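# Insert charger into second outlet of power strip

## Task

Push the charger fully and squarely into the power strip's second socket, counting from the end where the strip's cable leaves it. The strip must stay flat on the table. Release the charger and move the grippers away afterwards; the plug has to stay seated on its own, because anything held in place only by the robot at the end does not count.

## Robot and tools

Robot: two six-joint arms with parallel two-finger grippers, named left_arm and right_arm. The names are labels, not image sides. left_arm's base sits near (0.001, +0.275, -0.006) m and right_arm's near (0.005, -0.272, -0.011) m in the scene frame.

Scene frame: origin at table-top height, midway between the arms, a little behind the table's near edge. +x points out across the table, +y toward left_arm, +z up. Reported gripper positions are in metres in this frame, orientations as quaternions (w, x, y, z). The printed position is the point between the finger pads, about 1 cm short of the fingertips; it can be off, more so at long reach. In the gripper's own frame the fingers point along +z and open and close along y.

execute_actions(actions, pictures): the only tool that moves the robot. actions is a list holding at most one item. An empty list just reports the state, with images. {"steps": N} with no rows is a wait of up to 300 control steps (each 1/30 s). {"rows": [...], "steps": N} is a motion of 4 to 15 steps (default 15). rows holds 1 to 15 rows; row k is used on step k and the last row repeats to fill remaining steps. Set pictures true to get camera images with a motion or wait. A rejected call sends nothing.

Each row is one flat list of 14 numbers, each in [-1, 1], covering both arms even if one stays still: left_arm waist, shoulder, elbow, wrist pitch, wrist yaw, wrist roll, gripper; then the same seven for right_arm. The six joint numbers are offsets, not a pose: they are scaled changes measured from the joint angles in the most recent result that printed them (for a second call in the same reply, or before any result shows angles, from where the arm is when the action begins). Each row's offsets are from that same reference, not from the previous row. Scale: 1.0 equals 1.202 rad waist, 1.258 shoulder, 1.238 elbow, 2.073 wrist pitch, 2.022 wrist yaw and wrist roll. So all zeros pulls the arm back to the reference angles; it is not a pause. The gripper number is absolute, not an offset: +1 fully open, -1 shut; the pads meet near -0.94 and each millimetre of object width adds about 0.0208. To keep a grip, keep sending the same closing value.

Joint ranges (rad): waist -2.618 to 3.054, shoulder 0 to 3.142, elbow 0 to 3.142, wrist pitch -1.571 to 1.571, wrist yaw -1.571 to 1.571, wrist roll -2.094 to 2.094. Requests beyond a limit by more than 0.036 rad are refused; smaller overshoots are clipped, and a "joint sent to its limit" line may appear (possibly about an earlier action). Friction can leave a joint up to about 0.031 rad short, and tiny commands may not move it. Speed is capped: per step a target stays within 0.202 (waist), 0.258 (shoulder), 0.238 (elbow), 0.573 (wrist pitch), 0.522 (yaw, roll) rad of the measured angle, and targets are scaled back if they would put the hand more than 70 mm from where it is.

Results: a state line per arm with end_effector_position and end_effector_quat_wxyz; grip_measured (motor position on the -1..+1 scale, with a fixed per-gripper bias up to about 0.02); Joint positions (six angles in rad plus gripper opening in metres, 0.093 open to 0 closed) and Joint velocities; joint torques in the same order (offset, scaled, noisy). The opening roughly equals pad spacing when free; when clamping a rigid object it settles up to about 12 mm under the object's width. "joint command not followed" means a clearance check altered or blocked some joint targets; HELD marks steps where a row was not sent. MOTOR HOT warns from 75 °C; OVER-TEMPERATURE FAULT means an arm was stopped (at 100 °C it goes limp and falls), so avoid long heavy holds.

Timing: the last four steps of each motion run after its result is returned, and the arms keep heading to the last target while you are composing, until everything settles or a step is HELD. Fingers still in motion continue.

Cameras: cam_low (fixed, low, looking across the table), cam_left_wrist, cam_right_wrist, each 896x504. zoom_image(camera, region) gives a detailed crop of a camera's latest image; region is [x0, y0, x1, y1] in pixels from the top-left, at most 504 by 504. Calibration values given for each camera can be slightly off.

read_manual(section) returns only URDF licence text ("licences") and moves nothing. finished_scene(scene) ends and grades the current scene; give its number. It cannot be undone, so call it only once the plug is seated, released, and the grippers are clear.

Cautions: the bar and plate behind the arms rise up to about 3 cm above the table and give no warning when touched. Keep the arms from colliding or pressing on each other. Do not knock anything off the table, tip the strip, drop the charger, slam, or push hard. Brief external tugs on held parts or nudges to loose objects may occur. Smooth motion, low effort and quick completion are preferred.

Each tool is called after "Request:" by a JSON object that holds its "name" and its "arguments", one argument or row to a line.

## Session

Request:
{"name": "execute_actions", "arguments": {
  "actions": []
}}

Scene clock: 0.00 s of 4500.00 s.
left_arm: end_effector_position=(+0.3707, +0.2666, +0.2198) grip_measured=+0.989 end_effector_quat_wxyz=(+0.237, +0.134, +0.883, +0.383) | right_arm: end_effector_position=(+0.1786, -0.3262, +0.1679) grip_measured=+1.000 end_effector_quat_wxyz=(-0.129, -0.568, +0.774, -0.250)
Joint positions: left_arm=[-0.386  1.613  1.408 -0.974 -0.848  0.126  0.093] | right_arm=[ 0.162  1.158  1.072 -1.473  0.524 -1.141  0.093]
Joint velocities: left_arm=[-0.007 -0.002  0.002 -0.007 -0.022  0.022  0.001] | right_arm=[-0.007  0.002 -0.012 -0.007  0.007 -0.007  0.   ]
Joint torques (N m, as the arm reports them, + toward a larger angle): no reading
Motor temperatures (°C, as the motors report them): left_arm=[30 33 32 29 30 33] | right_arm=[29 32 31 32 31 32]

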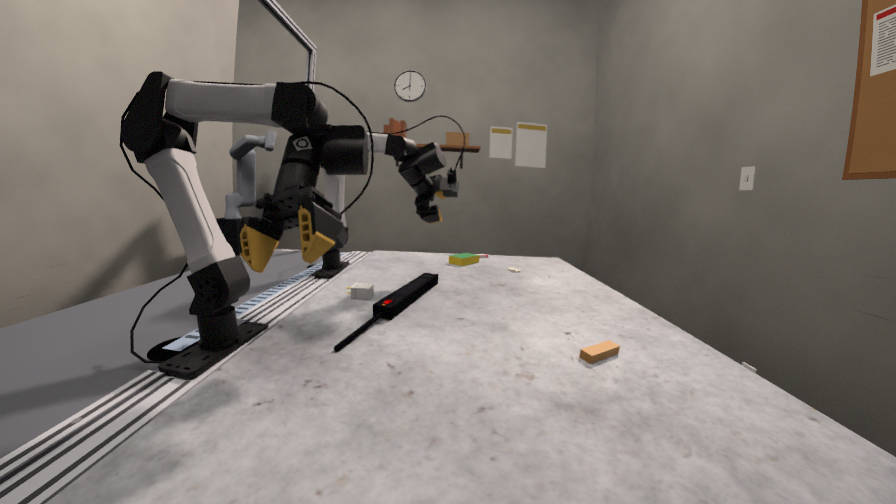

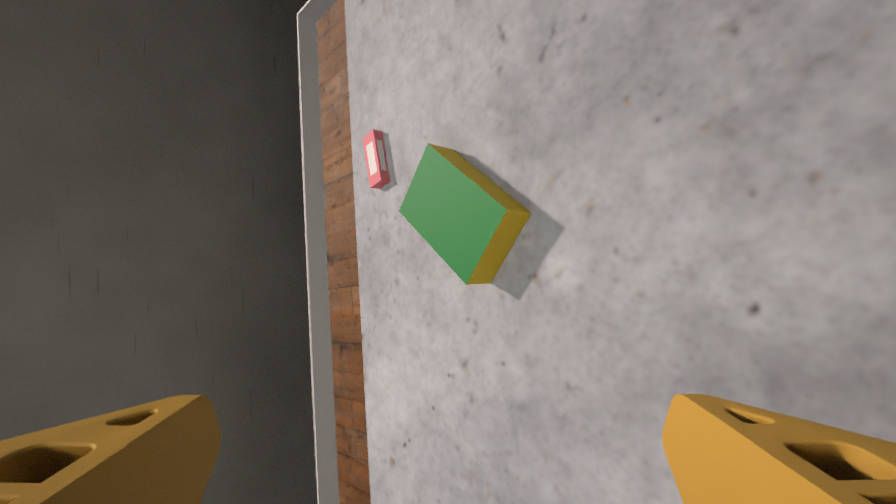

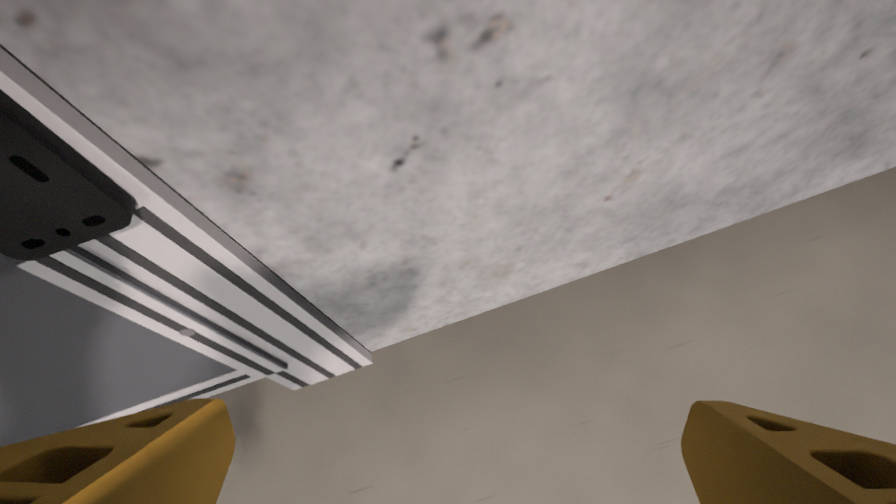

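Request:
{"name": "zoom_image", "arguments": {
  "camera": "cam_low",
  "region": [320, 260, 460, 360]
}}

Region (320, 260, 460, 360) of cam_low's 896x504 image, scaled by 3.600, with more detail than that image has; it fills the top 360 rows of this view, and the rest is white.

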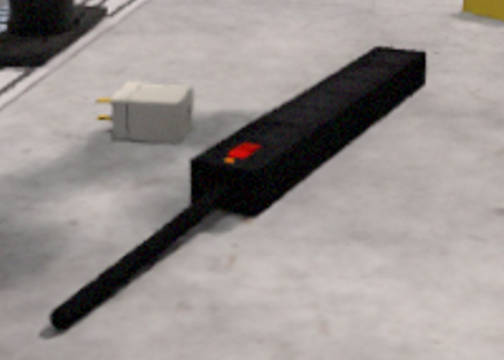

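Request:
{"name": "execute_actions", "arguments": {
  "actions": [
    {"rows": [[0,0,0,0,0,0,1,0.02,0.01,0.008,0.012,-0.013,0.028,1],[0,0,0,0,0,0,1,0.05,0.023,0.018,0.027,-0.03,0.066,1],[0,0,0,0,0,0,1,0.085,0.04,0.031,0.046,-0.052,0.113,1],[0,0,0,0,0,0,1,0.12,0.055,0.044,0.065,-0.073,0.158,1],[0,0,0,0,0,0,1,0.155,0.072,0.057,0.084,-0.094,0.204,1],[0,0,0,0,0,0,1,0.19,0.088,0.07,0.103,-0.115,0.25,1],[0,0,0,0,0,0,1,0.225,0.104,0.083,0.122,-0.136,0.296,1],[0,0,0,0,0,0,1,0.26,0.12,0.095,0.141,-0.157,0.343,1],[0,0,0,0,0,0,1,0.295,0.136,0.108,0.16,-0.178,0.389,1],[0,0,0,0,0,0,1,0.33,0.153,0.121,0.179,-0.2,0.435,1],[0,0,0,0,0,0,1,0.36,0.167,0.132,0.195,-0.218,0.474,1],[0,0,0,0,0,0,1,0.385,0.178,0.141,0.209,-0.233,0.507,1],[0,0,0,0,0,0,1,0.405,0.187,0.149,0.22,-0.245,0.534,1],[0,0,0,0,0,0,1,0.42,0.194,0.154,0.228,-0.254,0.553,1],[0,0,0,0,0,0,1,0.428,0.198,0.157,0.232,-0.259,0.564,1]], "steps": 15}
  ]
}}

Request:
{"name": "execute_actions", "arguments": {
  "actions": [
    {"steps": 20}
  ],
  "pictures": true
}}

Scene clock: 4.63 s of 4500.00 s.
left_arm: end_effector_position=(+0.3707, +0.2666, +0.2198) grip_measured=+0.989 end_effector_quat_wxyz=(+0.237, +0.134, +0.883, +0.383) | right_arm: end_effector_position=(+0.2501, -0.1822, +0.1554) grip_measured=+1.000 end_effector_quat_wxyz=(+0.100, -0.470, +0.864, -0.152)
Joint positions: left_arm=[-0.386  1.613  1.408 -0.974 -0.848  0.126  0.093] | right_arm=[ 0.519  1.319  1.196 -1.226  0.256 -0.531  0.093]
Joint velocities: left_arm=[ 0.012  0.002 -0.002 -0.081  0.037  0.051 -0.001] | right_arm=[ 1.165  0.598  0.437  1.077 -1.136  2.352  0.   ]
Joint torques (N m, as the arm reports them, + toward a larger angle): left_arm=[ 0.18 -7.53  8.09  1.12 -0.34 -0.07] | right_arm=[ 0.65 -3.28  7.89  0.96 -0.12 -0.01]
Motor temperatures (°C, as the motors report them): left_arm=[30 33 32 30 30 33] | right_arm=[29 32 32 32 31 32]
Steps of this call (steps 1 to 90: nothing new was sent; then 1.27 s passed at rest; steps 91 to 101: the first 11 steps of this action). Readings (joint positions):
91: left_arm=[-0.386 1.613 1.408 -0.974 -0.848 0.126] | right_arm=[0.164 1.158 1.072 -1.472 0.523 -1.133]
92: left_arm=[-0.386 1.613 1.408 -0.974 -0.848 0.126] | right_arm=[0.174 1.158 1.072 -1.469 0.517 -1.113]
94: left_arm=[-0.386 1.613 1.408 -0.974 -0.848 0.126] | right_arm=[0.229 1.172 1.085 -1.450 0.485 -1.033]
98: left_arm=[-0.386 1.613 1.408 -0.974 -0.848 0.126] | right_arm=[0.393 1.253 1.149 -1.337 0.367 -0.771]
101: the state above

Scene clock: 5.30 s of 4500.00 s.
left_arm: end_effector_position=(+0.3707, +0.2666, +0.2198) grip_measured=+0.989 end_effector_quat_wxyz=(+0.237, +0.134, +0.883, +0.383) | right_arm: end_effector_position=(+0.2641, -0.0714, +0.1602) grip_measured=+1.000 end_effector_quat_wxyz=(+0.200, -0.318, +0.926, +0.038)
Joint positions: left_arm=[-0.386  1.613  1.408 -0.974 -0.848  0.126  0.093] | right_arm=[ 0.674  1.393  1.251 -1.004  0.01  -0.013  0.093]
Joint velocities: left_arm=[-0.007 -0.012 -0.002 -0.037  0.051 -0.037 -0.   ] | right_arm=[ 0.022 -0.012  0.007  0.037 -0.051  0.095  0.   ]
Joint torques (N m, as the arm reports them, + toward a larger angle): left_arm=[ 0.14 -7.58  8.09  1.11 -0.34 -0.08] | right_arm=[ 0.33 -4.22  8.5   1.59 -0.25  0.03]
Motor temperatures (°C, as the motors report them): left_arm=[30 34 32 30 30 33] | right_arm=[29 32 32 32 31 32]
Kept back: nothing.
Steps of this call (steps 1 to 4: the last 4 steps of your previous action; steps 5 to 20: the robot went on to your last target). Readings (joint positions):
1: left_arm=[-0.386 1.613 1.408 -0.974 -0.848 0.126] | right_arm=[0.558 1.339 1.210 -1.189 0.218 -0.452]
2: left_arm=[-0.386 1.613 1.408 -0.974 -0.848 0.126] | right_arm=[0.592 1.356 1.222 -1.154 0.182 -0.377]
4: left_arm=[-0.386 1.613 1.408 -0.974 -0.848 0.126] | right_arm=[0.646 1.382 1.241 -1.093 0.118 -0.249]
8: left_arm=[-0.386 1.613 1.408 -0.974 -0.848 0.126] | right_arm=[0.674 1.393 1.251 -1.030 0.046 -0.106]
20: the state above
camera_calibration (this result's frames):
cam_right_wrist: T_world_to_cam=[[0.601341, -0.797665, 0.0460437, -0.223526], [-0.798986, -0.600564, 0.0307319, 0.20155], [0.00313837, -0.0552687, -0.998467, 0.234979], [0, 0, 0, 1]] pos_world=[0.294714, -0.0442685, 0.238717]

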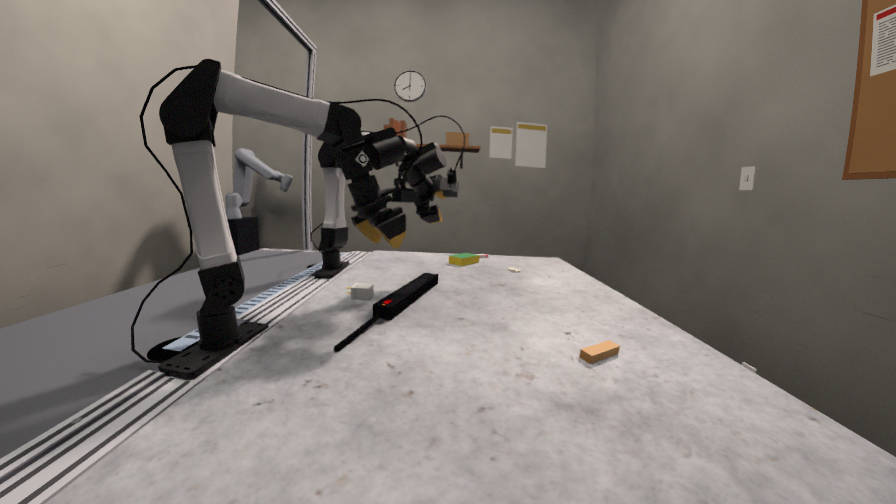

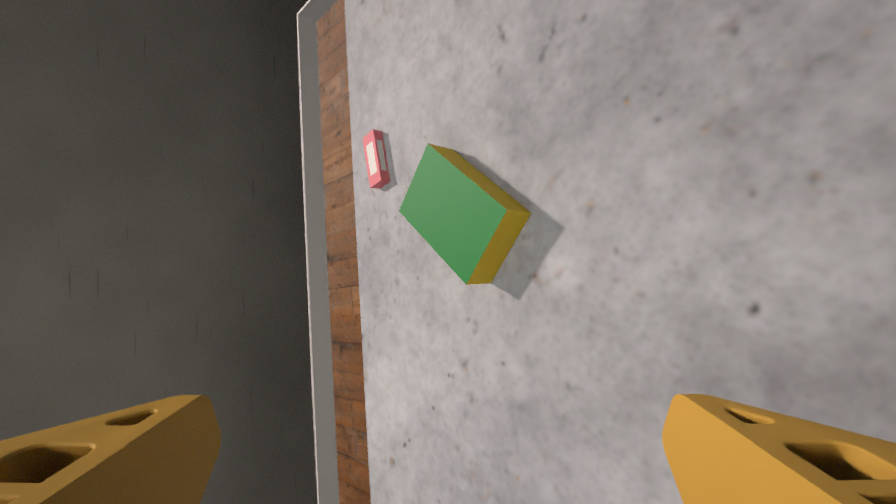

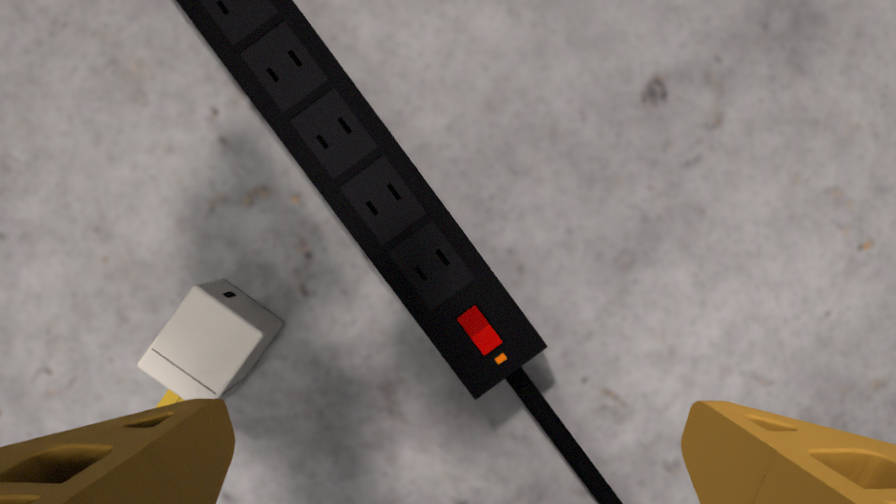

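Request:
{"name": "zoom_image", "arguments": {
  "camera": "cam_right_wrist",
  "region": [300, 130, 560, 410]
}}

Request:
{"name": "zoom_image", "arguments": {
  "camera": "cam_right_wrist",
  "region": [110, 260, 310, 430]
}}

Region (300, 130, 560, 410) of cam_right_wrist's 896x504 image, scaled by 1.800, with more detail than that image has; it fills the left 468 columns of this view, and the rest is white.

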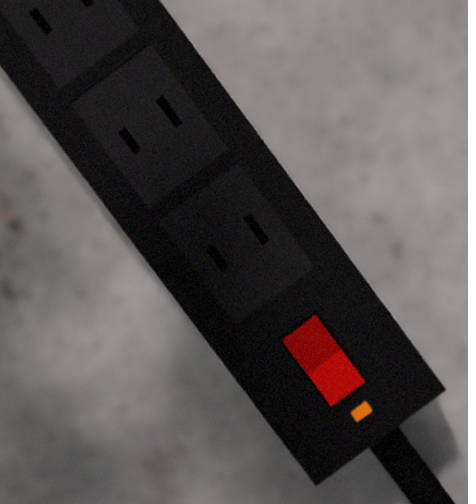

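Region (110, 260, 310, 430) of cam_right_wrist's 896x504 image, scaled by 2.520, with more detail than that image has; it fills the top 428 rows of this view, and the rest is white.

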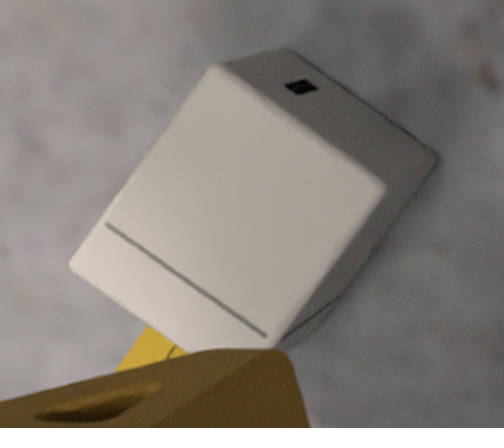

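Request:
{"name": "execute_actions", "arguments": {
  "actions": [
    {"rows": [[-0.004,0.003,0.002,-0.002,0.005,-0.005,1,-0.007,0.001,-0.006,0.004,-0.006,-0.006,1],[-0.011,0.009,0.006,-0.006,0.016,-0.014,1,-0.02,0.004,-0.018,0.011,-0.017,-0.018,1],[-0.023,0.018,0.011,-0.013,0.032,-0.027,1,-0.039,0.008,-0.036,0.023,-0.035,-0.036,1],[-0.038,0.031,0.019,-0.021,0.053,-0.046,1,-0.065,0.013,-0.06,0.038,-0.058,-0.061,1],[-0.053,0.043,0.026,-0.029,0.074,-0.064,1,-0.091,0.018,-0.084,0.053,-0.081,-0.085,1],[-0.069,0.055,0.033,-0.038,0.095,-0.082,1,-0.117,0.023,-0.107,0.068,-0.104,-0.109,1],[-0.084,0.067,0.041,-0.046,0.116,-0.101,1,-0.143,0.028,-0.131,0.083,-0.127,-0.133,1],[-0.099,0.08,0.048,-0.055,0.137,-0.119,1,-0.17,0.034,-0.155,0.098,-0.15,-0.157,1],[-0.115,0.092,0.056,-0.063,0.158,-0.137,1,-0.196,0.039,-0.179,0.113,-0.173,-0.182,1],[-0.13,0.104,0.063,-0.071,0.179,-0.156,1,-0.222,0.044,-0.203,0.129,-0.196,-0.206,1],[-0.145,0.116,0.07,-0.08,0.2,-0.174,1,-0.248,0.049,-0.227,0.144,-0.219,-0.23,1],[-0.16,0.129,0.078,-0.088,0.221,-0.192,1,-0.274,0.054,-0.251,0.159,-0.242,-0.254,1],[-0.176,0.141,0.085,-0.097,0.242,-0.211,1,-0.3,0.059,-0.275,0.174,-0.265,-0.278,1],[-0.191,0.153,0.093,-0.105,0.263,-0.229,1,-0.326,0.065,-0.299,0.189,-0.289,-0.303,1],[-0.206,0.165,0.1,-0.113,0.284,-0.247,1,-0.352,0.07,-0.322,0.204,-0.312,-0.327,1]], "steps": 15}
  ]
}}

Scene clock: 11.33 s of 4500.00 s.
left_arm: end_effector_position=(+0.3602, +0.1877, +0.1690) grip_measured=+0.989 end_effector_quat_wxyz=(+0.211, +0.155, +0.930, +0.258) | right_arm: end_effector_position=(+0.2760, -0.1030, +0.1010) grip_measured=+1.000 end_effector_quat_wxyz=(+0.168, -0.360, +0.911, +0.112)
Joint positions: left_arm=[-0.519  1.715  1.456 -1.067 -0.613 -0.081  0.093] | right_arm=[ 0.44   1.424  1.038 -0.823 -0.254 -0.291  0.093]
Joint velocities: left_arm=[-0.564  0.535  0.227 -0.33   1.092 -1.018 -0.001] | right_arm=[-0.901  0.256 -0.906  0.813 -1.15  -1.267  0.   ]
Joint torques (N m, as the arm reports them, + toward a larger angle): left_arm=[-0.42 -7.37 10.08  0.73 -0.21 -0.16] | right_arm=[-0.54 -4.2   6.23  1.29 -0.31 -0.03]
Motor temperatures (°C, as the motors report them): left_arm=[30 34 33 30 30 33] | right_arm=[29 33 33 33 31 32]
Steps of this call (steps 1 to 30: the robot went on to your last target; steps 31 to 90: nothing new was sent; then 2.67 s passed at rest; steps 91 to 101: the first 11 steps of this action). Readings (joint positions):
91: left_arm=[-0.386 1.613 1.408 -0.974 -0.847 0.126] | right_arm=[0.674 1.393 1.251 -1.003 0.008 -0.008]
92: left_arm=[-0.386 1.613 1.408 -0.975 -0.844 0.123] | right_arm=[0.673 1.393 1.251 -1.001 0.004 -0.014]
94: left_arm=[-0.393 1.615 1.408 -0.984 -0.824 0.103] | right_arm=[0.654 1.393 1.236 -0.980 -0.026 -0.045]
98: left_arm=[-0.457 1.659 1.431 -1.029 -0.723 0.011] | right_arm=[0.540 1.399 1.132 -0.897 -0.142 -0.169]
101: the state above

Request:
{"name": "execute_actions", "arguments": {
  "actions": [
    {"rows": [[-0.105,0.091,0.065,-0.073,0.18,-0.155,1,-0.172,0.048,-0.164,0.126,-0.195,-0.203,1],[-0.117,0.101,0.071,-0.08,0.197,-0.169,1,-0.193,0.052,-0.183,0.138,-0.214,-0.222,1],[-0.131,0.112,0.078,-0.087,0.216,-0.186,1,-0.217,0.057,-0.205,0.152,-0.235,-0.245,1],[-0.145,0.123,0.085,-0.095,0.235,-0.203,1,-0.241,0.062,-0.227,0.166,-0.256,-0.267,1],[-0.159,0.135,0.092,-0.103,0.255,-0.22,1,-0.265,0.066,-0.249,0.18,-0.277,-0.289,1],[-0.173,0.146,0.098,-0.111,0.274,-0.237,1,-0.289,0.071,-0.271,0.194,-0.299,-0.311,1],[-0.187,0.157,0.105,-0.118,0.293,-0.254,1,-0.314,0.076,-0.293,0.207,-0.32,-0.334,1],[-0.201,0.169,0.112,-0.126,0.313,-0.271,1,-0.338,0.08,-0.315,0.221,-0.341,-0.356,1],[-0.215,0.18,0.119,-0.134,0.332,-0.288,1,-0.362,0.085,-0.337,0.235,-0.362,-0.378,1],[-0.229,0.191,0.126,-0.142,0.351,-0.305,1,-0.386,0.09,-0.359,0.249,-0.383,-0.4,1],[-0.242,0.202,0.132,-0.149,0.369,-0.321,1,-0.408,0.094,-0.379,0.262,-0.403,-0.421,1],[-0.253,0.211,0.137,-0.155,0.385,-0.335,1,-0.428,0.098,-0.397,0.274,-0.42,-0.439,1],[-0.262,0.218,0.142,-0.16,0.397,-0.345,1,-0.443,0.101,-0.411,0.282,-0.434,-0.453,1],[-0.268,0.223,0.145,-0.163,0.405,-0.352,1,-0.453,0.103,-0.42,0.288,-0.443,-0.462,1],[-0.271,0.225,0.146,-0.165,0.409,-0.356,1,-0.458,0.104,-0.425,0.291,-0.447,-0.467,1]], "steps": 15}
  ]
}}

Request:
{"name": "execute_actions", "arguments": {
  "actions": [
    {"steps": 18}
  ],
  "pictures": true
}}

Scene clock: 12.33 s of 4500.00 s.
left_arm: end_effector_position=(+0.2524, +0.0434, +0.0928) grip_measured=+0.989 end_effector_quat_wxyz=(-0.009, +0.079, +0.996, +0.038) | right_arm: end_effector_position=(+0.2648, -0.1442, +0.0401) grip_measured=+1.000 end_effector_quat_wxyz=(+0.312, -0.469, +0.771, +0.297)
Joint positions: left_arm=[-0.774  1.929  1.581 -1.305 -0.025 -0.592  0.093] | right_arm=[ 0.008  1.514  0.628 -0.396 -0.9   -0.967  0.093]
Joint velocities: left_arm=[-0.501  0.471  0.212 -0.344  1.033 -0.901 -0.001] | right_arm=[-0.808  0.217 -0.823  0.696 -1.121 -1.194  0.   ]
Joint torques (N m, as the arm reports them, + toward a larger angle): left_arm=[-0.15 -8.81  9.6   0.02  0.06 -0.09] | right_arm=[-0.55 -3.81  5.13  1.19 -0.77 -0.05]
Motor temperatures (°C, as the motors report them): left_arm=[30 35 33 30 30 33] | right_arm=[29 33 34 33 31 32]
Steps of this call (steps 1 to 4: the last 4 steps of your previous action; steps 5 to 19: the robot went on to your last target; steps 20 to 30: the first 11 steps of this action). Readings (joint positions):
20: left_arm=[-0.637 1.815 1.500 -1.203 -0.282 -0.364] | right_arm=[0.258 1.472 0.858 -0.595 -0.613 -0.667]
21: left_arm=[-0.638 1.816 1.503 -1.208 -0.273 -0.372] | right_arm=[0.252 1.472 0.853 -0.584 -0.626 -0.679]
23: left_arm=[-0.650 1.828 1.521 -1.226 -0.241 -0.404] | right_arm=[0.217 1.472 0.822 -0.550 -0.671 -0.721]
27: left_arm=[-0.716 1.879 1.559 -1.266 -0.130 -0.503] | right_arm=[0.096 1.488 0.715 -0.466 -0.792 -0.850]
30: the state above

Scene clock: 12.93 s of 4500.00 s.
left_arm: end_effector_position=(+0.1964, +0.0118, +0.0842) grip_measured=+0.989 end_effector_quat_wxyz=(-0.130, +0.006, +0.991, +0.008) | right_arm: end_effector_position=(+0.2583, -0.1473, +0.0509) grip_measured=+1.000 end_effector_quat_wxyz=(+0.430, -0.517, +0.669, +0.316)
Joint positions: left_arm=[-0.847  1.991  1.61  -1.401  0.202 -0.789  0.093] | right_arm=[-0.096  1.537  0.523 -0.239 -1.146 -1.224  0.093]
Joint velocities: left_arm=[ 0.017 -0.012  0.017  0.007 -0.007 -0.022 -0.001] | right_arm=[-0.007  0.007  0.007 -0.007 -0.081 -0.066  0.   ]
Joint torques (N m, as the arm reports them, + toward a larger angle): left_arm=[ 0.13 -9.63  9.48 -0.23  0.23 -0.1 ] | right_arm=[-0.92 -3.36  4.56  1.19 -0.87 -0.07]
Motor temperatures (°C, as the motors report them): left_arm=[30 35 33 30 30 33] | right_arm=[29 33 34 33 31 32]
Kept back: nothing.
Steps of this call (steps 1 to 4: the last 4 steps of your previous action; steps 5 to 18: the robot went on to your last target). Readings (joint positions):
1: left_arm=[-0.792 1.944 1.588 -1.319 0.011 -0.622] | right_arm=[-0.019 1.520 0.601 -0.373 -0.936 -1.006]
2: left_arm=[-0.808 1.959 1.594 -1.332 0.045 -0.651] | right_arm=[-0.044 1.526 0.576 -0.352 -0.971 -1.044]
4: left_arm=[-0.833 1.981 1.602 -1.354 0.104 -0.700] | right_arm=[-0.081 1.534 0.540 -0.317 -1.031 -1.108]
8: left_arm=[-0.847 1.991 1.606 -1.383 0.168 -0.754] | right_arm=[-0.096 1.537 0.523 -0.275 -1.100 -1.180]
18: the state above
camera_calibration (this result's frames):
cam_left_wrist: T_world_to_cam=[[-0.0118907, -0.99988, -0.00996571, 0.00980758], [-0.764221, 0.00266007, 0.644949, 0.135296], [-0.644845, 0.0152849, -0.764161, 0.276305], [0, 0, 0, 1]] pos_world=[0.281686, 0.00522321, 0.12398]
cam_right_wrist: T_world_to_cam=[[0.9654, -0.260544, 0.0109862, -0.288651], [-0.194173, -0.74632, -0.636634, 0.0109698], [0.17407, 0.612473, -0.771088, 0.164323], [0, 0, 0, 1]] pos_world=[0.25219, -0.167663, 0.136862]

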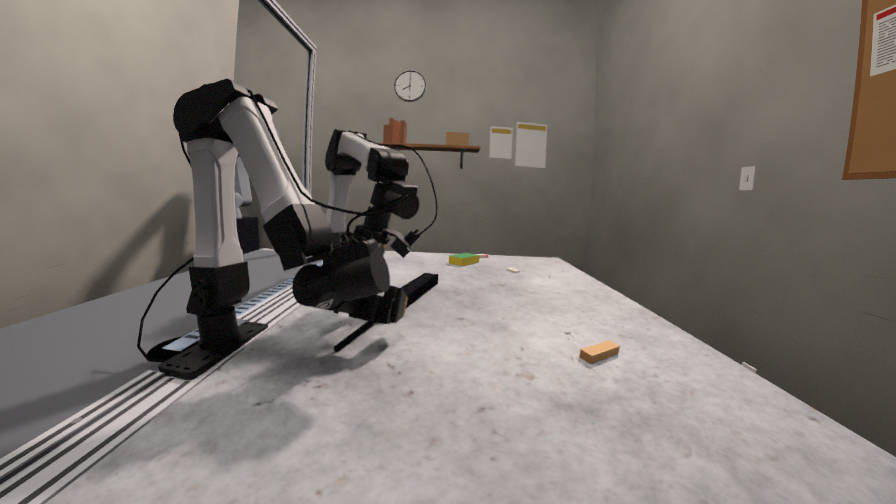

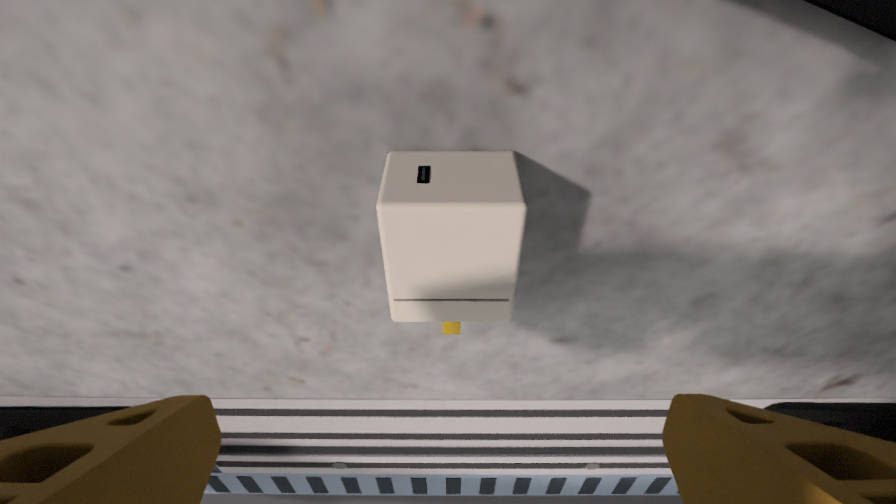

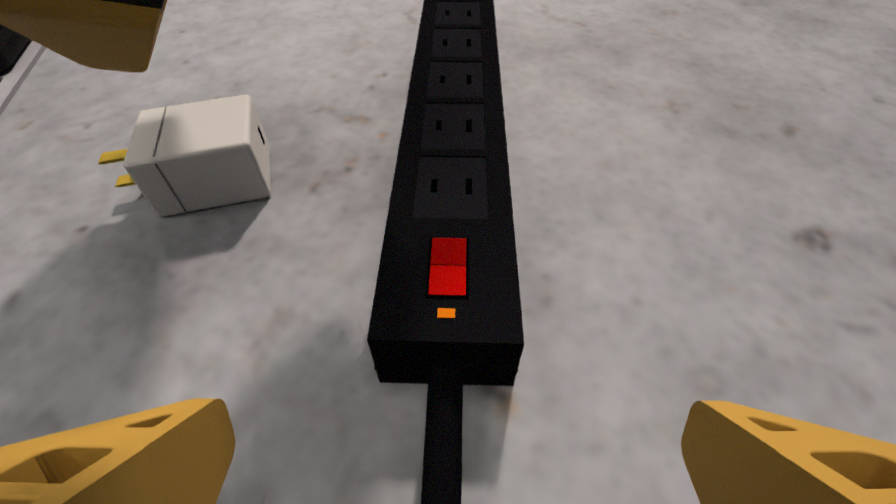

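Request:
{"name": "zoom_image", "arguments": {
  "camera": "cam_right_wrist",
  "region": [80, 90, 200, 230]
}}

Region (80, 90, 200, 230) of cam_right_wrist's 896x504 image, scaled by 3.600, with more detail than that image has; it fills the left 432 columns of this view, and the rest is white.

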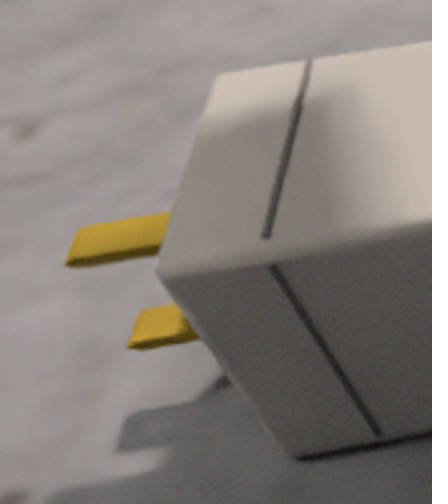

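Request:
{"name": "execute_actions", "arguments": {
  "actions": [
    {"rows": [[0.002,0.002,-0.003,0.012,0.002,-0.002,1,0,0,0,0,0,0,1],[0.004,0.005,-0.008,0.024,0.004,-0.004,1,0,0,0,0,0,0,1],[0.006,0.009,-0.016,0.036,0.006,-0.006,1,0,0,0,0,0,0,1],[0.008,0.014,-0.025,0.048,0.008,-0.008,1,0,0,0,0,0,0,1],[0.01,0.019,-0.034,0.06,0.01,-0.01,1,0,0,0,0,0,0,1],[0.01,0.024,-0.043,0.071,0.0116,-0.01,1,0,0,0,0,0,0,1],[0.01,0.029,-0.052,0.082,0.0116,-0.01,1,0,0,0,0,0,0,1],[0.01,0.034,-0.061,0.092,0.0116,-0.01,1,0,0,0,0,0,0,1],[0.01,0.039,-0.07,0.101,0.0116,-0.01,1,0,0,0,0,0,0,1],[0.01,0.044,-0.079,0.109,0.0116,-0.01,1,0,0,0,0,0,0,1],[0.01,0.049,-0.088,0.115,0.0116,-0.01,1,0,0,0,0,0,0,1],[0.01,0.054,-0.097,0.119,0.0116,-0.01,1,0,0,0,0,0,0,1],[0.01,0.059,-0.106,0.122,0.0116,-0.01,1,0,0,0,0,0,0,1],[0.01,0.063,-0.113,0.123,0.0116,-0.01,1,0,0,0,0,0,0,1],[0.01,0.066,-0.118,0.123,0.0116,-0.01,1,0,0,0,0,0,0,1]], "steps": 15}
  ]
}}

Request:
{"name": "execute_actions", "arguments": {
  "actions": [
    {"steps": 14}
  ],
  "pictures": true
}}

Scene clock: 14.67 s of 4500.00 s.
left_arm: end_effector_position=(+0.2073, -0.0020, +0.0560) grip_measured=+0.989 end_effector_quat_wxyz=(-0.114, +0.005, +0.993, -0.018) | right_arm: end_effector_position=(+0.2586, -0.1470, +0.0518) grip_measured=+1.000 end_effector_quat_wxyz=(+0.433, -0.519, +0.666, +0.316)
Joint positions: left_arm=[-0.847  2.02   1.545 -1.246  0.215 -0.798  0.093] | right_arm=[-0.096  1.537  0.523 -0.235 -1.15  -1.229  0.093]
Joint velocities: left_arm=[-0.007  0.266 -0.359  0.579 -0.007 -0.007 -0.   ] | right_arm=[ 0.007 -0.002 -0.007  0.007 -0.022 -0.007  0.   ]
Joint torques (N m, as the arm reports them, + toward a larger angle): left_arm=[ 0.98 -9.19  4.63  0.05  0.25 -0.08] | right_arm=[ 0.14 -4.68  5.42  0.96 -0.75  0.03]
Motor temperatures (°C, as the motors report them): left_arm=[30 35 33 30 30 33] | right_arm=[29 33 34 33 31 32]
Steps of this call (steps 1 to 15: the robot went on to your last target; steps 16 to 41: nothing new was sent; steps 42 to 52: the first 11 steps of this action). Readings (joint positions):
42: left_arm=[-0.847 1.991 1.610 -1.402 0.206 -0.792] | right_arm=[-0.096 1.537 0.523 -0.235 -1.150 -1.229]
43: left_arm=[-0.847 1.991 1.610 -1.398 0.206 -0.792] | right_arm=[-0.096 1.537 0.523 -0.235 -1.150 -1.229]
45: left_arm=[-0.847 1.991 1.610 -1.377 0.206 -0.793] | right_arm=[-0.096 1.537 0.523 -0.235 -1.150 -1.229]
49: left_arm=[-0.847 1.997 1.580 -1.303 0.212 -0.797] | right_arm=[-0.096 1.537 0.523 -0.235 -1.150 -1.229]
52: the state above

Scene clock: 15.13 s of 4500.00 s.
left_arm: end_effector_position=(+0.2053, +0.0008, +0.0233) grip_measured=+0.989 end_effector_quat_wxyz=(-0.125, +0.002, +0.992, -0.007) | right_arm: end_effector_position=(+0.2586, -0.1470, +0.0518) grip_measured=+1.000 end_effector_quat_wxyz=(+0.433, -0.519, +0.666, +0.316)
Joint positions: left_arm=[-0.847  2.07   1.48  -1.163  0.216 -0.8    0.093] | right_arm=[-0.096  1.537  0.523 -0.235 -1.15  -1.229  0.093]
Joint velocities: left_arm=[-0.007 -0.007  0.002 -0.051 -0.007  0.022  0.001] | right_arm=[ 0.017 -0.007 -0.002 -0.022 -0.051  0.051  0.   ]
Joint torques (N m, as the arm reports them, + toward a larger angle): left_arm=[  0.95 -10.39   5.     0.05   0.2   -0.12] | right_arm=[ 0.13 -4.66  5.38  0.95 -0.75  0.03]
Motor temperatures (°C, as the motors report them): left_arm=[30 35 33 30 30 33] | right_arm=[29 33 34 33 31 32]
Kept back: nothing.
Steps of this call (steps 1 to 4: the last 4 steps of your previous action; steps 5 to 14: the robot went on to your last target). Readings (joint positions):
1: left_arm=[-0.847 2.029 1.533 -1.229 0.215 -0.799] | right_arm=[-0.096 1.537 0.523 -0.235 -1.150 -1.229]
2: left_arm=[-0.847 2.038 1.520 -1.214 0.215 -0.799] | right_arm=[-0.096 1.537 0.523 -0.235 -1.150 -1.229]
4: left_arm=[-0.847 2.054 1.498 -1.193 0.215 -0.799] | right_arm=[-0.096 1.537 0.523 -0.235 -1.150 -1.229]
8: left_arm=[-0.847 2.070 1.480 -1.176 0.215 -0.800] | right_arm=[-0.096 1.537 0.523 -0.235 -1.150 -1.229]
14: the state above
camera_calibration (this result's frames):
cam_left_wrist: T_world_to_cam=[[0.00100566, -0.999831, 0.0183638, -0.00497528], [-0.770441, 0.0109324, 0.637418, 0.182872], [-0.637511, -0.0147892, -0.7703, 0.234325], [0, 0, 0, 1]] pos_world=[0.290282, -0.0035082, 0.0640259]
cam_right_wrist: T_world_to_cam=[[0.966254, -0.256919, 0.0186063, -0.288977], [-0.185867, -0.745398, -0.640184, 0.00996645], [0.178344, 0.615122, -0.767997, 0.163837], [0, 0, 0, 1]] pos_world=[0.251858, -0.167594, 0.137583]

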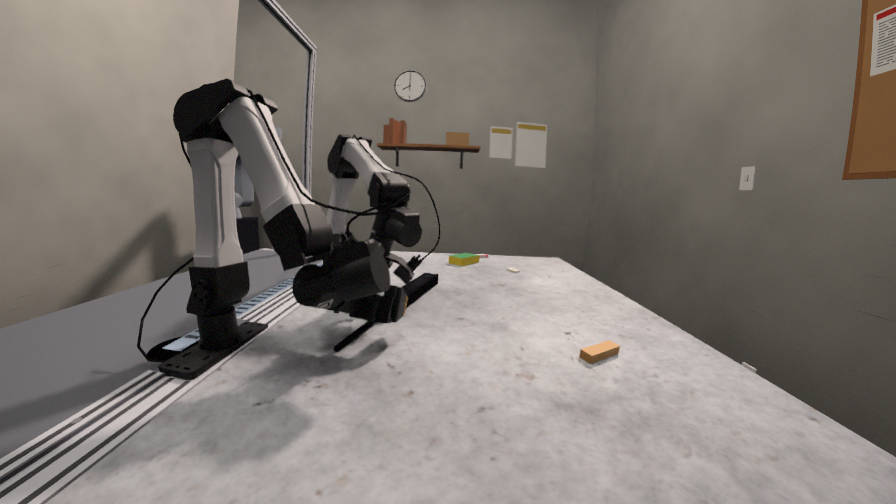

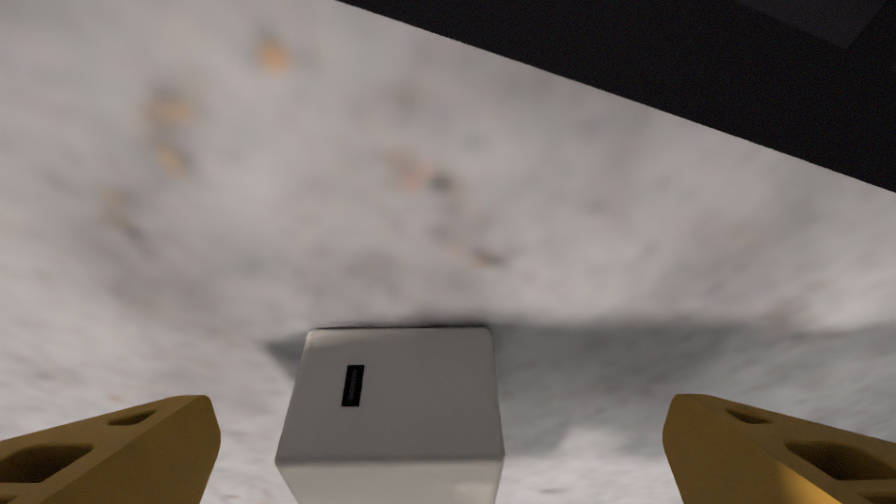

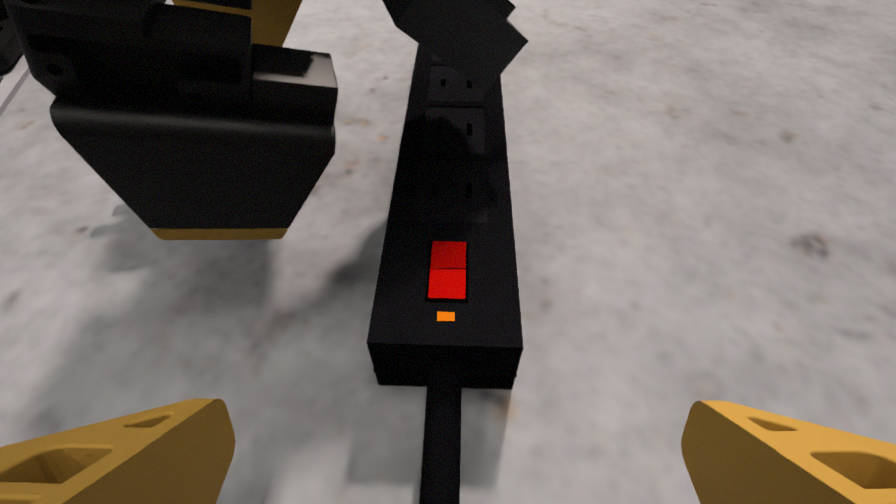

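Request:
{"name": "execute_actions", "arguments": {
  "actions": [
    {"rows": [[0.005,0,-0.008,0,0,0,0.9,0,0,0,0,0,0,1],[0.01,0,-0.015,0,0,0,0.8,0,0,0,0,0,0,1],[0.015,0,-0.022,0,0,0,0.7,0,0,0,0,0,0,1],[0.021,0,-0.029,0,0,0,0.6,0,0,0,0,0,0,1],[0.021,0,-0.029,0,0,0,0.5,0,0,0,0,0,0,1],[0.021,0,-0.029,0,0,0,0.4,0,0,0,0,0,0,1],[0.021,0,-0.029,0,0,0,0.3,0,0,0,0,0,0,1]], "steps": 15}
  ],
  "pictures": true
}}

Scene clock: 16.83 s of 4500.00 s.
left_arm: end_effector_position=(+0.2058, +0.0062, +0.0204) grip_measured=+0.302 end_effector_quat_wxyz=(-0.129, -0.005, +0.992, -0.004) | right_arm: end_effector_position=(+0.2586, -0.1470, +0.0518) grip_measured=+1.000 end_effector_quat_wxyz=(+0.433, -0.519, +0.666, +0.316)
Joint positions: left_arm=[-0.835  2.07   1.466 -1.16   0.217 -0.8    0.06 ] | right_arm=[-0.096  1.537  0.523 -0.235 -1.15  -1.229  0.093]
Joint velocities: left_arm=[-0.002  0.002 -0.012 -0.007  0.022 -0.037 -0.   ] | right_arm=[-0.012  0.017  0.002  0.066 -0.066 -0.051  0.   ]
Joint torques (N m, as the arm reports them, + toward a larger angle): left_arm=[  0.79 -10.75   4.29  -0.2    0.16  -0.03] | right_arm=[ 0.13 -4.63  5.4   1.   -0.79 -0.02]
Motor temperatures (°C, as the motors report them): left_arm=[30 36 33 30 30 33] | right_arm=[29 33 34 33 31 32]
Steps of this call (steps 1 to 30: the robot went on to your last target; steps 31 to 40: nothing new was sent; steps 41 to 51: the first 11 steps of this action). Readings (joint positions):
41: left_arm=[-0.847 2.070 1.480 -1.159 0.217 -0.800] | right_arm=[-0.096 1.537 0.523 -0.235 -1.150 -1.229]
42: left_arm=[-0.847 2.070 1.480 -1.159 0.217 -0.800] | right_arm=[-0.096 1.537 0.523 -0.235 -1.150 -1.229]
44: left_arm=[-0.846 2.070 1.479 -1.159 0.217 -0.800] | right_arm=[-0.096 1.537 0.523 -0.235 -1.150 -1.229]
48: left_arm=[-0.837 2.070 1.466 -1.160 0.217 -0.800] | right_arm=[-0.096 1.537 0.523 -0.235 -1.150 -1.229]
51: the state above
camera_calibration (this result's frames):
cam_left_wrist: T_world_to_cam=[[0.0132905, -0.999859, 0.0102964, -0.00192121], [-0.765151, -0.00354049, 0.643841, 0.18392], [-0.643714, -0.0164352, -0.76509, 0.23361], [0, 0, 0, 1]] pos_world=[0.29113, 0.00256966, 0.0603372]
cam_right_wrist: T_world_to_cam=[[0.966254, -0.256919, 0.0186063, -0.288977], [-0.185867, -0.745398, -0.640184, 0.00996645], [0.178344, 0.615122, -0.767997, 0.163837], [0, 0, 0, 1]] pos_world=[0.251858, -0.167594, 0.137583]

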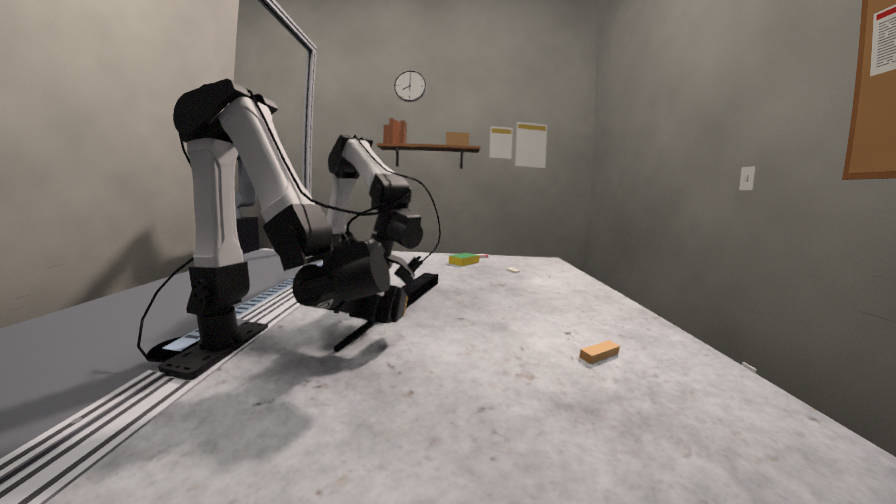

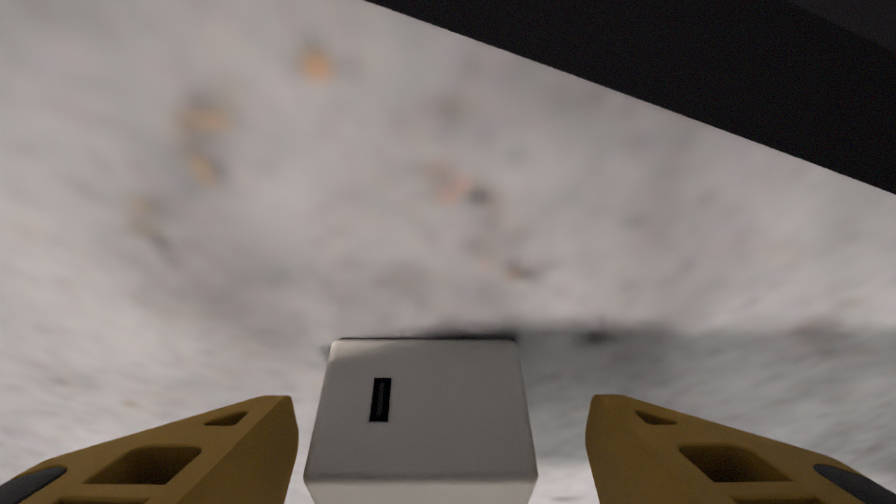

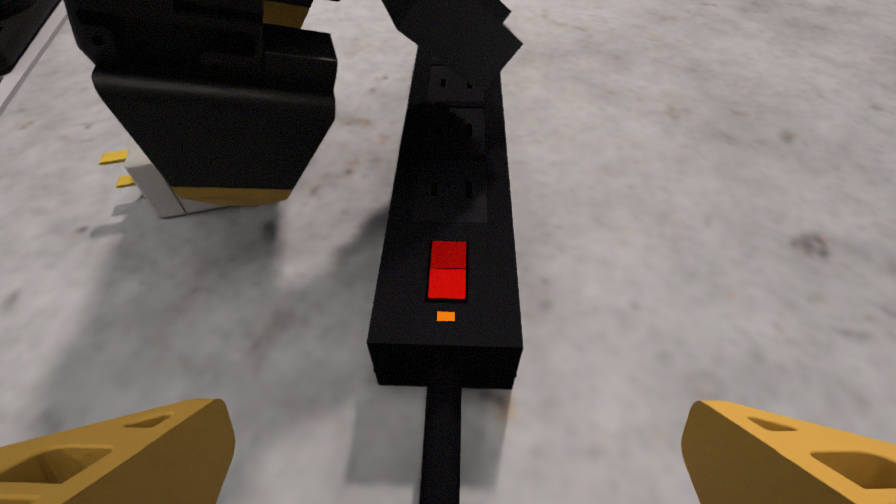

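Request:
{"name": "execute_actions", "arguments": {
  "actions": [
    {"rows": [[0,0,0,0,0,0,0.24,0,0,0,0,0,0,1],[0,0,0,0,0,0,0.18,0,0,0,0,0,0,1],[0,0,0,0,0,0,0.12,0,0,0,0,0,0,1],[0,0,0,0,0,0,0.06,0,0,0,0,0,0,1],[0,0,0,0,0,0,0.01,0,0,0,0,0,0,1],[0,0,0,0,0,0,-0.04,0,0,0,0,0,0,1],[0,0,0,0,0,0,-0.08,0,0,0,0,0,0,1],[0,0,0,0,0,0,-0.12,0,0,0,0,0,0,1],[0,0,0,0,0,0,-0.16,0,0,0,0,0,0,1],[0,0,0,0,0,0,-0.2,0,0,0,0,0,0,1],[0,0,0,0,0,0,-0.25,0,0,0,0,0,0,1],[0,0,0,0,0,0,-0.3,0,0,0,0,0,0,1],[0,0,0,0,0,0,-0.35,0,0,0,0,0,0,1],[0,0,0,0,0,0,-0.4,0,0,0,0,0,0,1],[0,0,0,0,0,0,-0.42,0,0,0,0,0,0,1]], "steps": 15}
  ]
}}

Request:
{"name": "execute_actions", "arguments": {
  "actions": [
    {"steps": 8}
  ],
  "pictures": true
}}

Scene clock: 17.70 s of 4500.00 s.
left_arm: end_effector_position=(+0.2058, +0.0062, +0.0204) grip_measured=-0.215 end_effector_quat_wxyz=(-0.129, -0.005, +0.992, -0.004) | right_arm: end_effector_position=(+0.2586, -0.1470, +0.0518) grip_measured=+1.000 end_effector_quat_wxyz=(+0.433, -0.519, +0.666, +0.316)
Joint positions: left_arm=[-0.835  2.07   1.466 -1.16   0.217 -0.8    0.035] | right_arm=[-0.096  1.537  0.523 -0.235 -1.15  -1.229  0.093]
Joint velocities: left_arm=[ 0.012  0.002 -0.022  0.081 -0.037 -0.095 -0.043] | right_arm=[-0.012  0.002 -0.007  0.037 -0.022 -0.051  0.   ]
Joint torques (N m, as the arm reports them, + toward a larger angle): left_arm=[  0.15 -10.55   6.54  -0.17   0.14  -0.03] | right_arm=[ 0.15 -4.69  5.41  1.   -0.79 -0.03]
Motor temperatures (°C, as the motors report them): left_arm=[30 36 33 30 30 33] | right_arm=[29 33 34 33 31 32]
Steps of this call (steps 1 to 4: the last 4 steps of your previous action; steps 5 to 15: the robot went on to your last target; steps 16 to 26: the first 11 steps of this action). Readings (joint positions):
16: left_arm=[-0.835 2.070 1.466 -1.160 0.217 -0.800] | right_arm=[-0.096 1.537 0.523 -0.235 -1.150 -1.229]
17: left_arm=[-0.835 2.070 1.466 -1.160 0.217 -0.800] | right_arm=[-0.096 1.537 0.523 -0.235 -1.150 -1.229]
19: left_arm=[-0.835 2.070 1.466 -1.160 0.217 -0.800] | right_arm=[-0.096 1.537 0.523 -0.235 -1.150 -1.229]
23: left_arm=[-0.835 2.070 1.466 -1.160 0.217 -0.800] | right_arm=[-0.096 1.537 0.523 -0.235 -1.150 -1.229]
26: the state above

Scene clock: 17.97 s of 4500.00 s.
left_arm: end_effector_position=(+0.2058, +0.0062, +0.0204) grip_measured=-0.275 end_effector_quat_wxyz=(-0.129, -0.005, +0.992, -0.004) | right_arm: end_effector_position=(+0.2586, -0.1470, +0.0518) grip_measured=+1.000 end_effector_quat_wxyz=(+0.433, -0.519, +0.666, +0.316)
Joint positions: left_arm=[-0.835  2.07   1.466 -1.16   0.217 -0.8    0.032] | right_arm=[-0.096  1.537  0.523 -0.235 -1.15  -1.229  0.093]
Joint velocities: left_arm=[-0.012 -0.002 -0.002  0.007  0.022  0.007 -0.   ] | right_arm=[-0.002 -0.007 -0.002  0.022 -0.037 -0.051  0.   ]
Joint torques (N m, as the arm reports them, + toward a larger angle): left_arm=[  0.15 -10.68   6.52  -0.16   0.16  -0.04] | right_arm=[ 0.15 -4.65  5.39  1.   -0.79 -0.03]
Motor temperatures (°C, as the motors report them): left_arm=[30 36 33 30 30 33] | right_arm=[29 33 34 33 31 32]
Kept back: nothing.
Steps of this call (steps 1 to 4: the last 4 steps of your previous action; steps 5 to 8: the robot went on to your last target). Readings (joint positions):
1: left_arm=[-0.835 2.070 1.466 -1.160 0.217 -0.800] | right_arm=[-0.096 1.537 0.523 -0.235 -1.150 -1.229]
2: left_arm=[-0.835 2.070 1.466 -1.160 0.217 -0.800] | right_arm=[-0.096 1.537 0.523 -0.235 -1.150 -1.229]
4: left_arm=[-0.835 2.070 1.466 -1.160 0.217 -0.800] | right_arm=[-0.096 1.537 0.523 -0.235 -1.150 -1.229]
8: the state above
camera_calibration (this result's frames):
cam_left_wrist: T_world_to_cam=[[0.0132905, -0.999859, 0.0102964, -0.00192121], [-0.765151, -0.00354049, 0.643841, 0.18392], [-0.643714, -0.0164352, -0.76509, 0.23361], [0, 0, 0, 1]] pos_world=[0.29113, 0.00256966, 0.0603372]
cam_right_wrist: T_world_to_cam=[[0.966254, -0.256919, 0.0186063, -0.288977], [-0.185867, -0.745398, -0.640184, 0.00996645], [0.178344, 0.615122, -0.767997, 0.163837], [0, 0, 0, 1]] pos_world=[0.251858, -0.167594, 0.137583]

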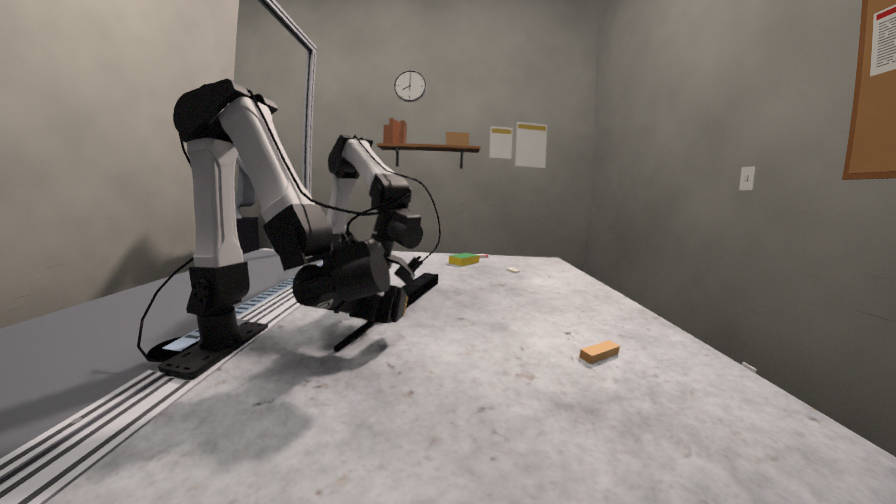

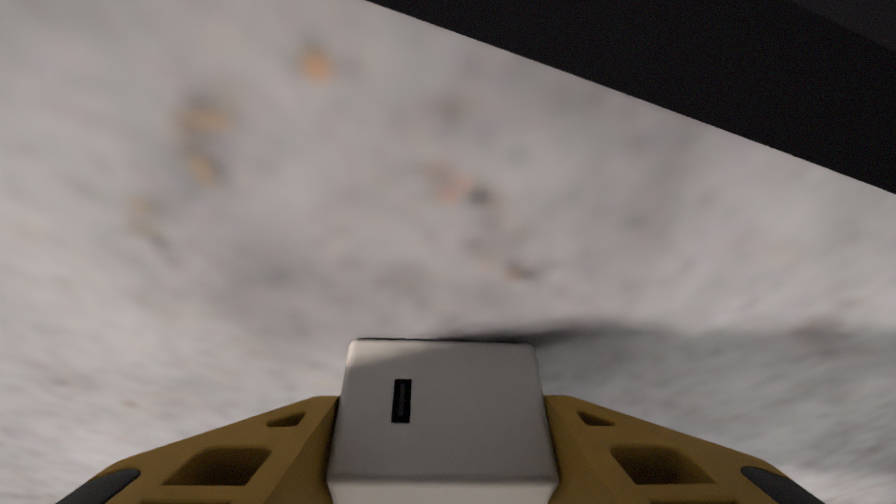

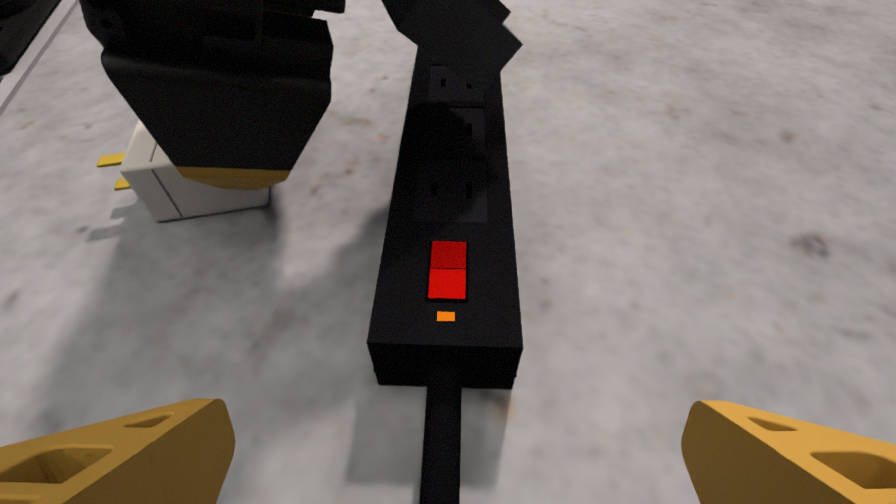

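Request:
{"name": "execute_actions", "arguments": {
  "actions": [
    {"rows": [[0,-0.012,0,0,0,0,-0.42,0,0,0,0,0,0,1],[0,-0.024,0,0,0,0,-0.42,0,0,0,0,0,0,1],[0,-0.038,-0.004,-0.001,0,0,-0.42,0,0,0,0,0,0,1],[-0.002,-0.054,-0.012,-0.002,-0.002,0.002,-0.42,0,0,0,0,0,0,1],[-0.004,-0.072,-0.024,-0.003,-0.004,0.004,-0.42,0,0,0,0,0,0,1],[-0.006,-0.092,-0.038,-0.005,-0.007,0.006,-0.42,0,0,0,0,0,0,1],[-0.008,-0.113,-0.053,-0.006,-0.01,0.008,-0.42,0,0,0,0,0,0,1],[-0.01,-0.134,-0.068,-0.008,-0.013,0.01,-0.42,0,0,0,0,0,0,1],[-0.011,-0.155,-0.083,-0.009,-0.016,0.012,-0.42,0,0,0,0,0,0,1],[-0.013,-0.176,-0.098,-0.011,-0.019,0.014,-0.42,0,0,0,0,0,0,1],[-0.015,-0.197,-0.113,-0.012,-0.022,0.016,-0.42,0,0,0,0,0,0,1],[-0.016,-0.218,-0.128,-0.013,-0.025,0.019,-0.42,0,0,0,0,0,0,1],[-0.018,-0.238,-0.143,-0.014,-0.028,0.021,-0.42,0,0,0,0,0,0,1],[-0.02,-0.258,-0.159,-0.014,-0.031,0.023,-0.42,0,0,0,0,0,0,1],[-0.021,-0.278,-0.174,-0.0145,-0.033,0.025,-0.42,0,0,0,0,0,0,1]], "steps": 15}
  ]
}}

Scene clock: 21.13 s of 4500.00 s.
left_arm: end_effector_position=(+0.1964, +0.0185, +0.0581) grip_measured=-0.275 end_effector_quat_wxyz=(-0.090, +0.008, +0.995, -0.031) | right_arm: end_effector_position=(+0.2586, -0.1470, +0.0518) grip_measured=+1.000 end_effector_quat_wxyz=(+0.433, -0.519, +0.666, +0.316)
Joint positions: left_arm=[-0.837  1.888  1.378 -1.161  0.198 -0.789  0.032] | right_arm=[-0.096  1.537  0.523 -0.235 -1.15  -1.229  0.093]
Joint velocities: left_arm=[-0.051 -0.872 -0.51  -0.066 -0.183  0.095 -0.001] | right_arm=[ 0.012 -0.002 -0.012  0.037 -0.007  0.051  0.   ]
Joint torques (N m, as the arm reports them, + toward a larger angle): left_arm=[ -0.89 -10.36   4.98  -0.12   0.17   0.02] | right_arm=[ 0.14 -4.62  5.39  1.   -0.78 -0.03]
Motor temperatures (°C, as the motors report them): left_arm=[30 37 34 30 30 33] | right_arm=[29 33 34 33 31 32]
Steps of this call (steps 1 to 15: the robot went on to your last target; steps 16 to 84: nothing new was sent; steps 85 to 95: the first 11 steps of this action). Readings (joint positions):
85: left_arm=[-0.835 2.070 1.466 -1.160 0.217 -0.800] | right_arm=[-0.096 1.537 0.523 -0.235 -1.150 -1.229]
86: left_arm=[-0.835 2.070 1.466 -1.160 0.217 -0.800] | right_arm=[-0.096 1.537 0.523 -0.235 -1.150 -1.229]
88: left_arm=[-0.835 2.063 1.466 -1.160 0.216 -0.800] | right_arm=[-0.096 1.537 0.523 -0.235 -1.150 -1.229]
92: left_arm=[-0.835 1.980 1.427 -1.156 0.210 -0.797] | right_arm=[-0.096 1.537 0.523 -0.235 -1.150 -1.229]
95: the state above


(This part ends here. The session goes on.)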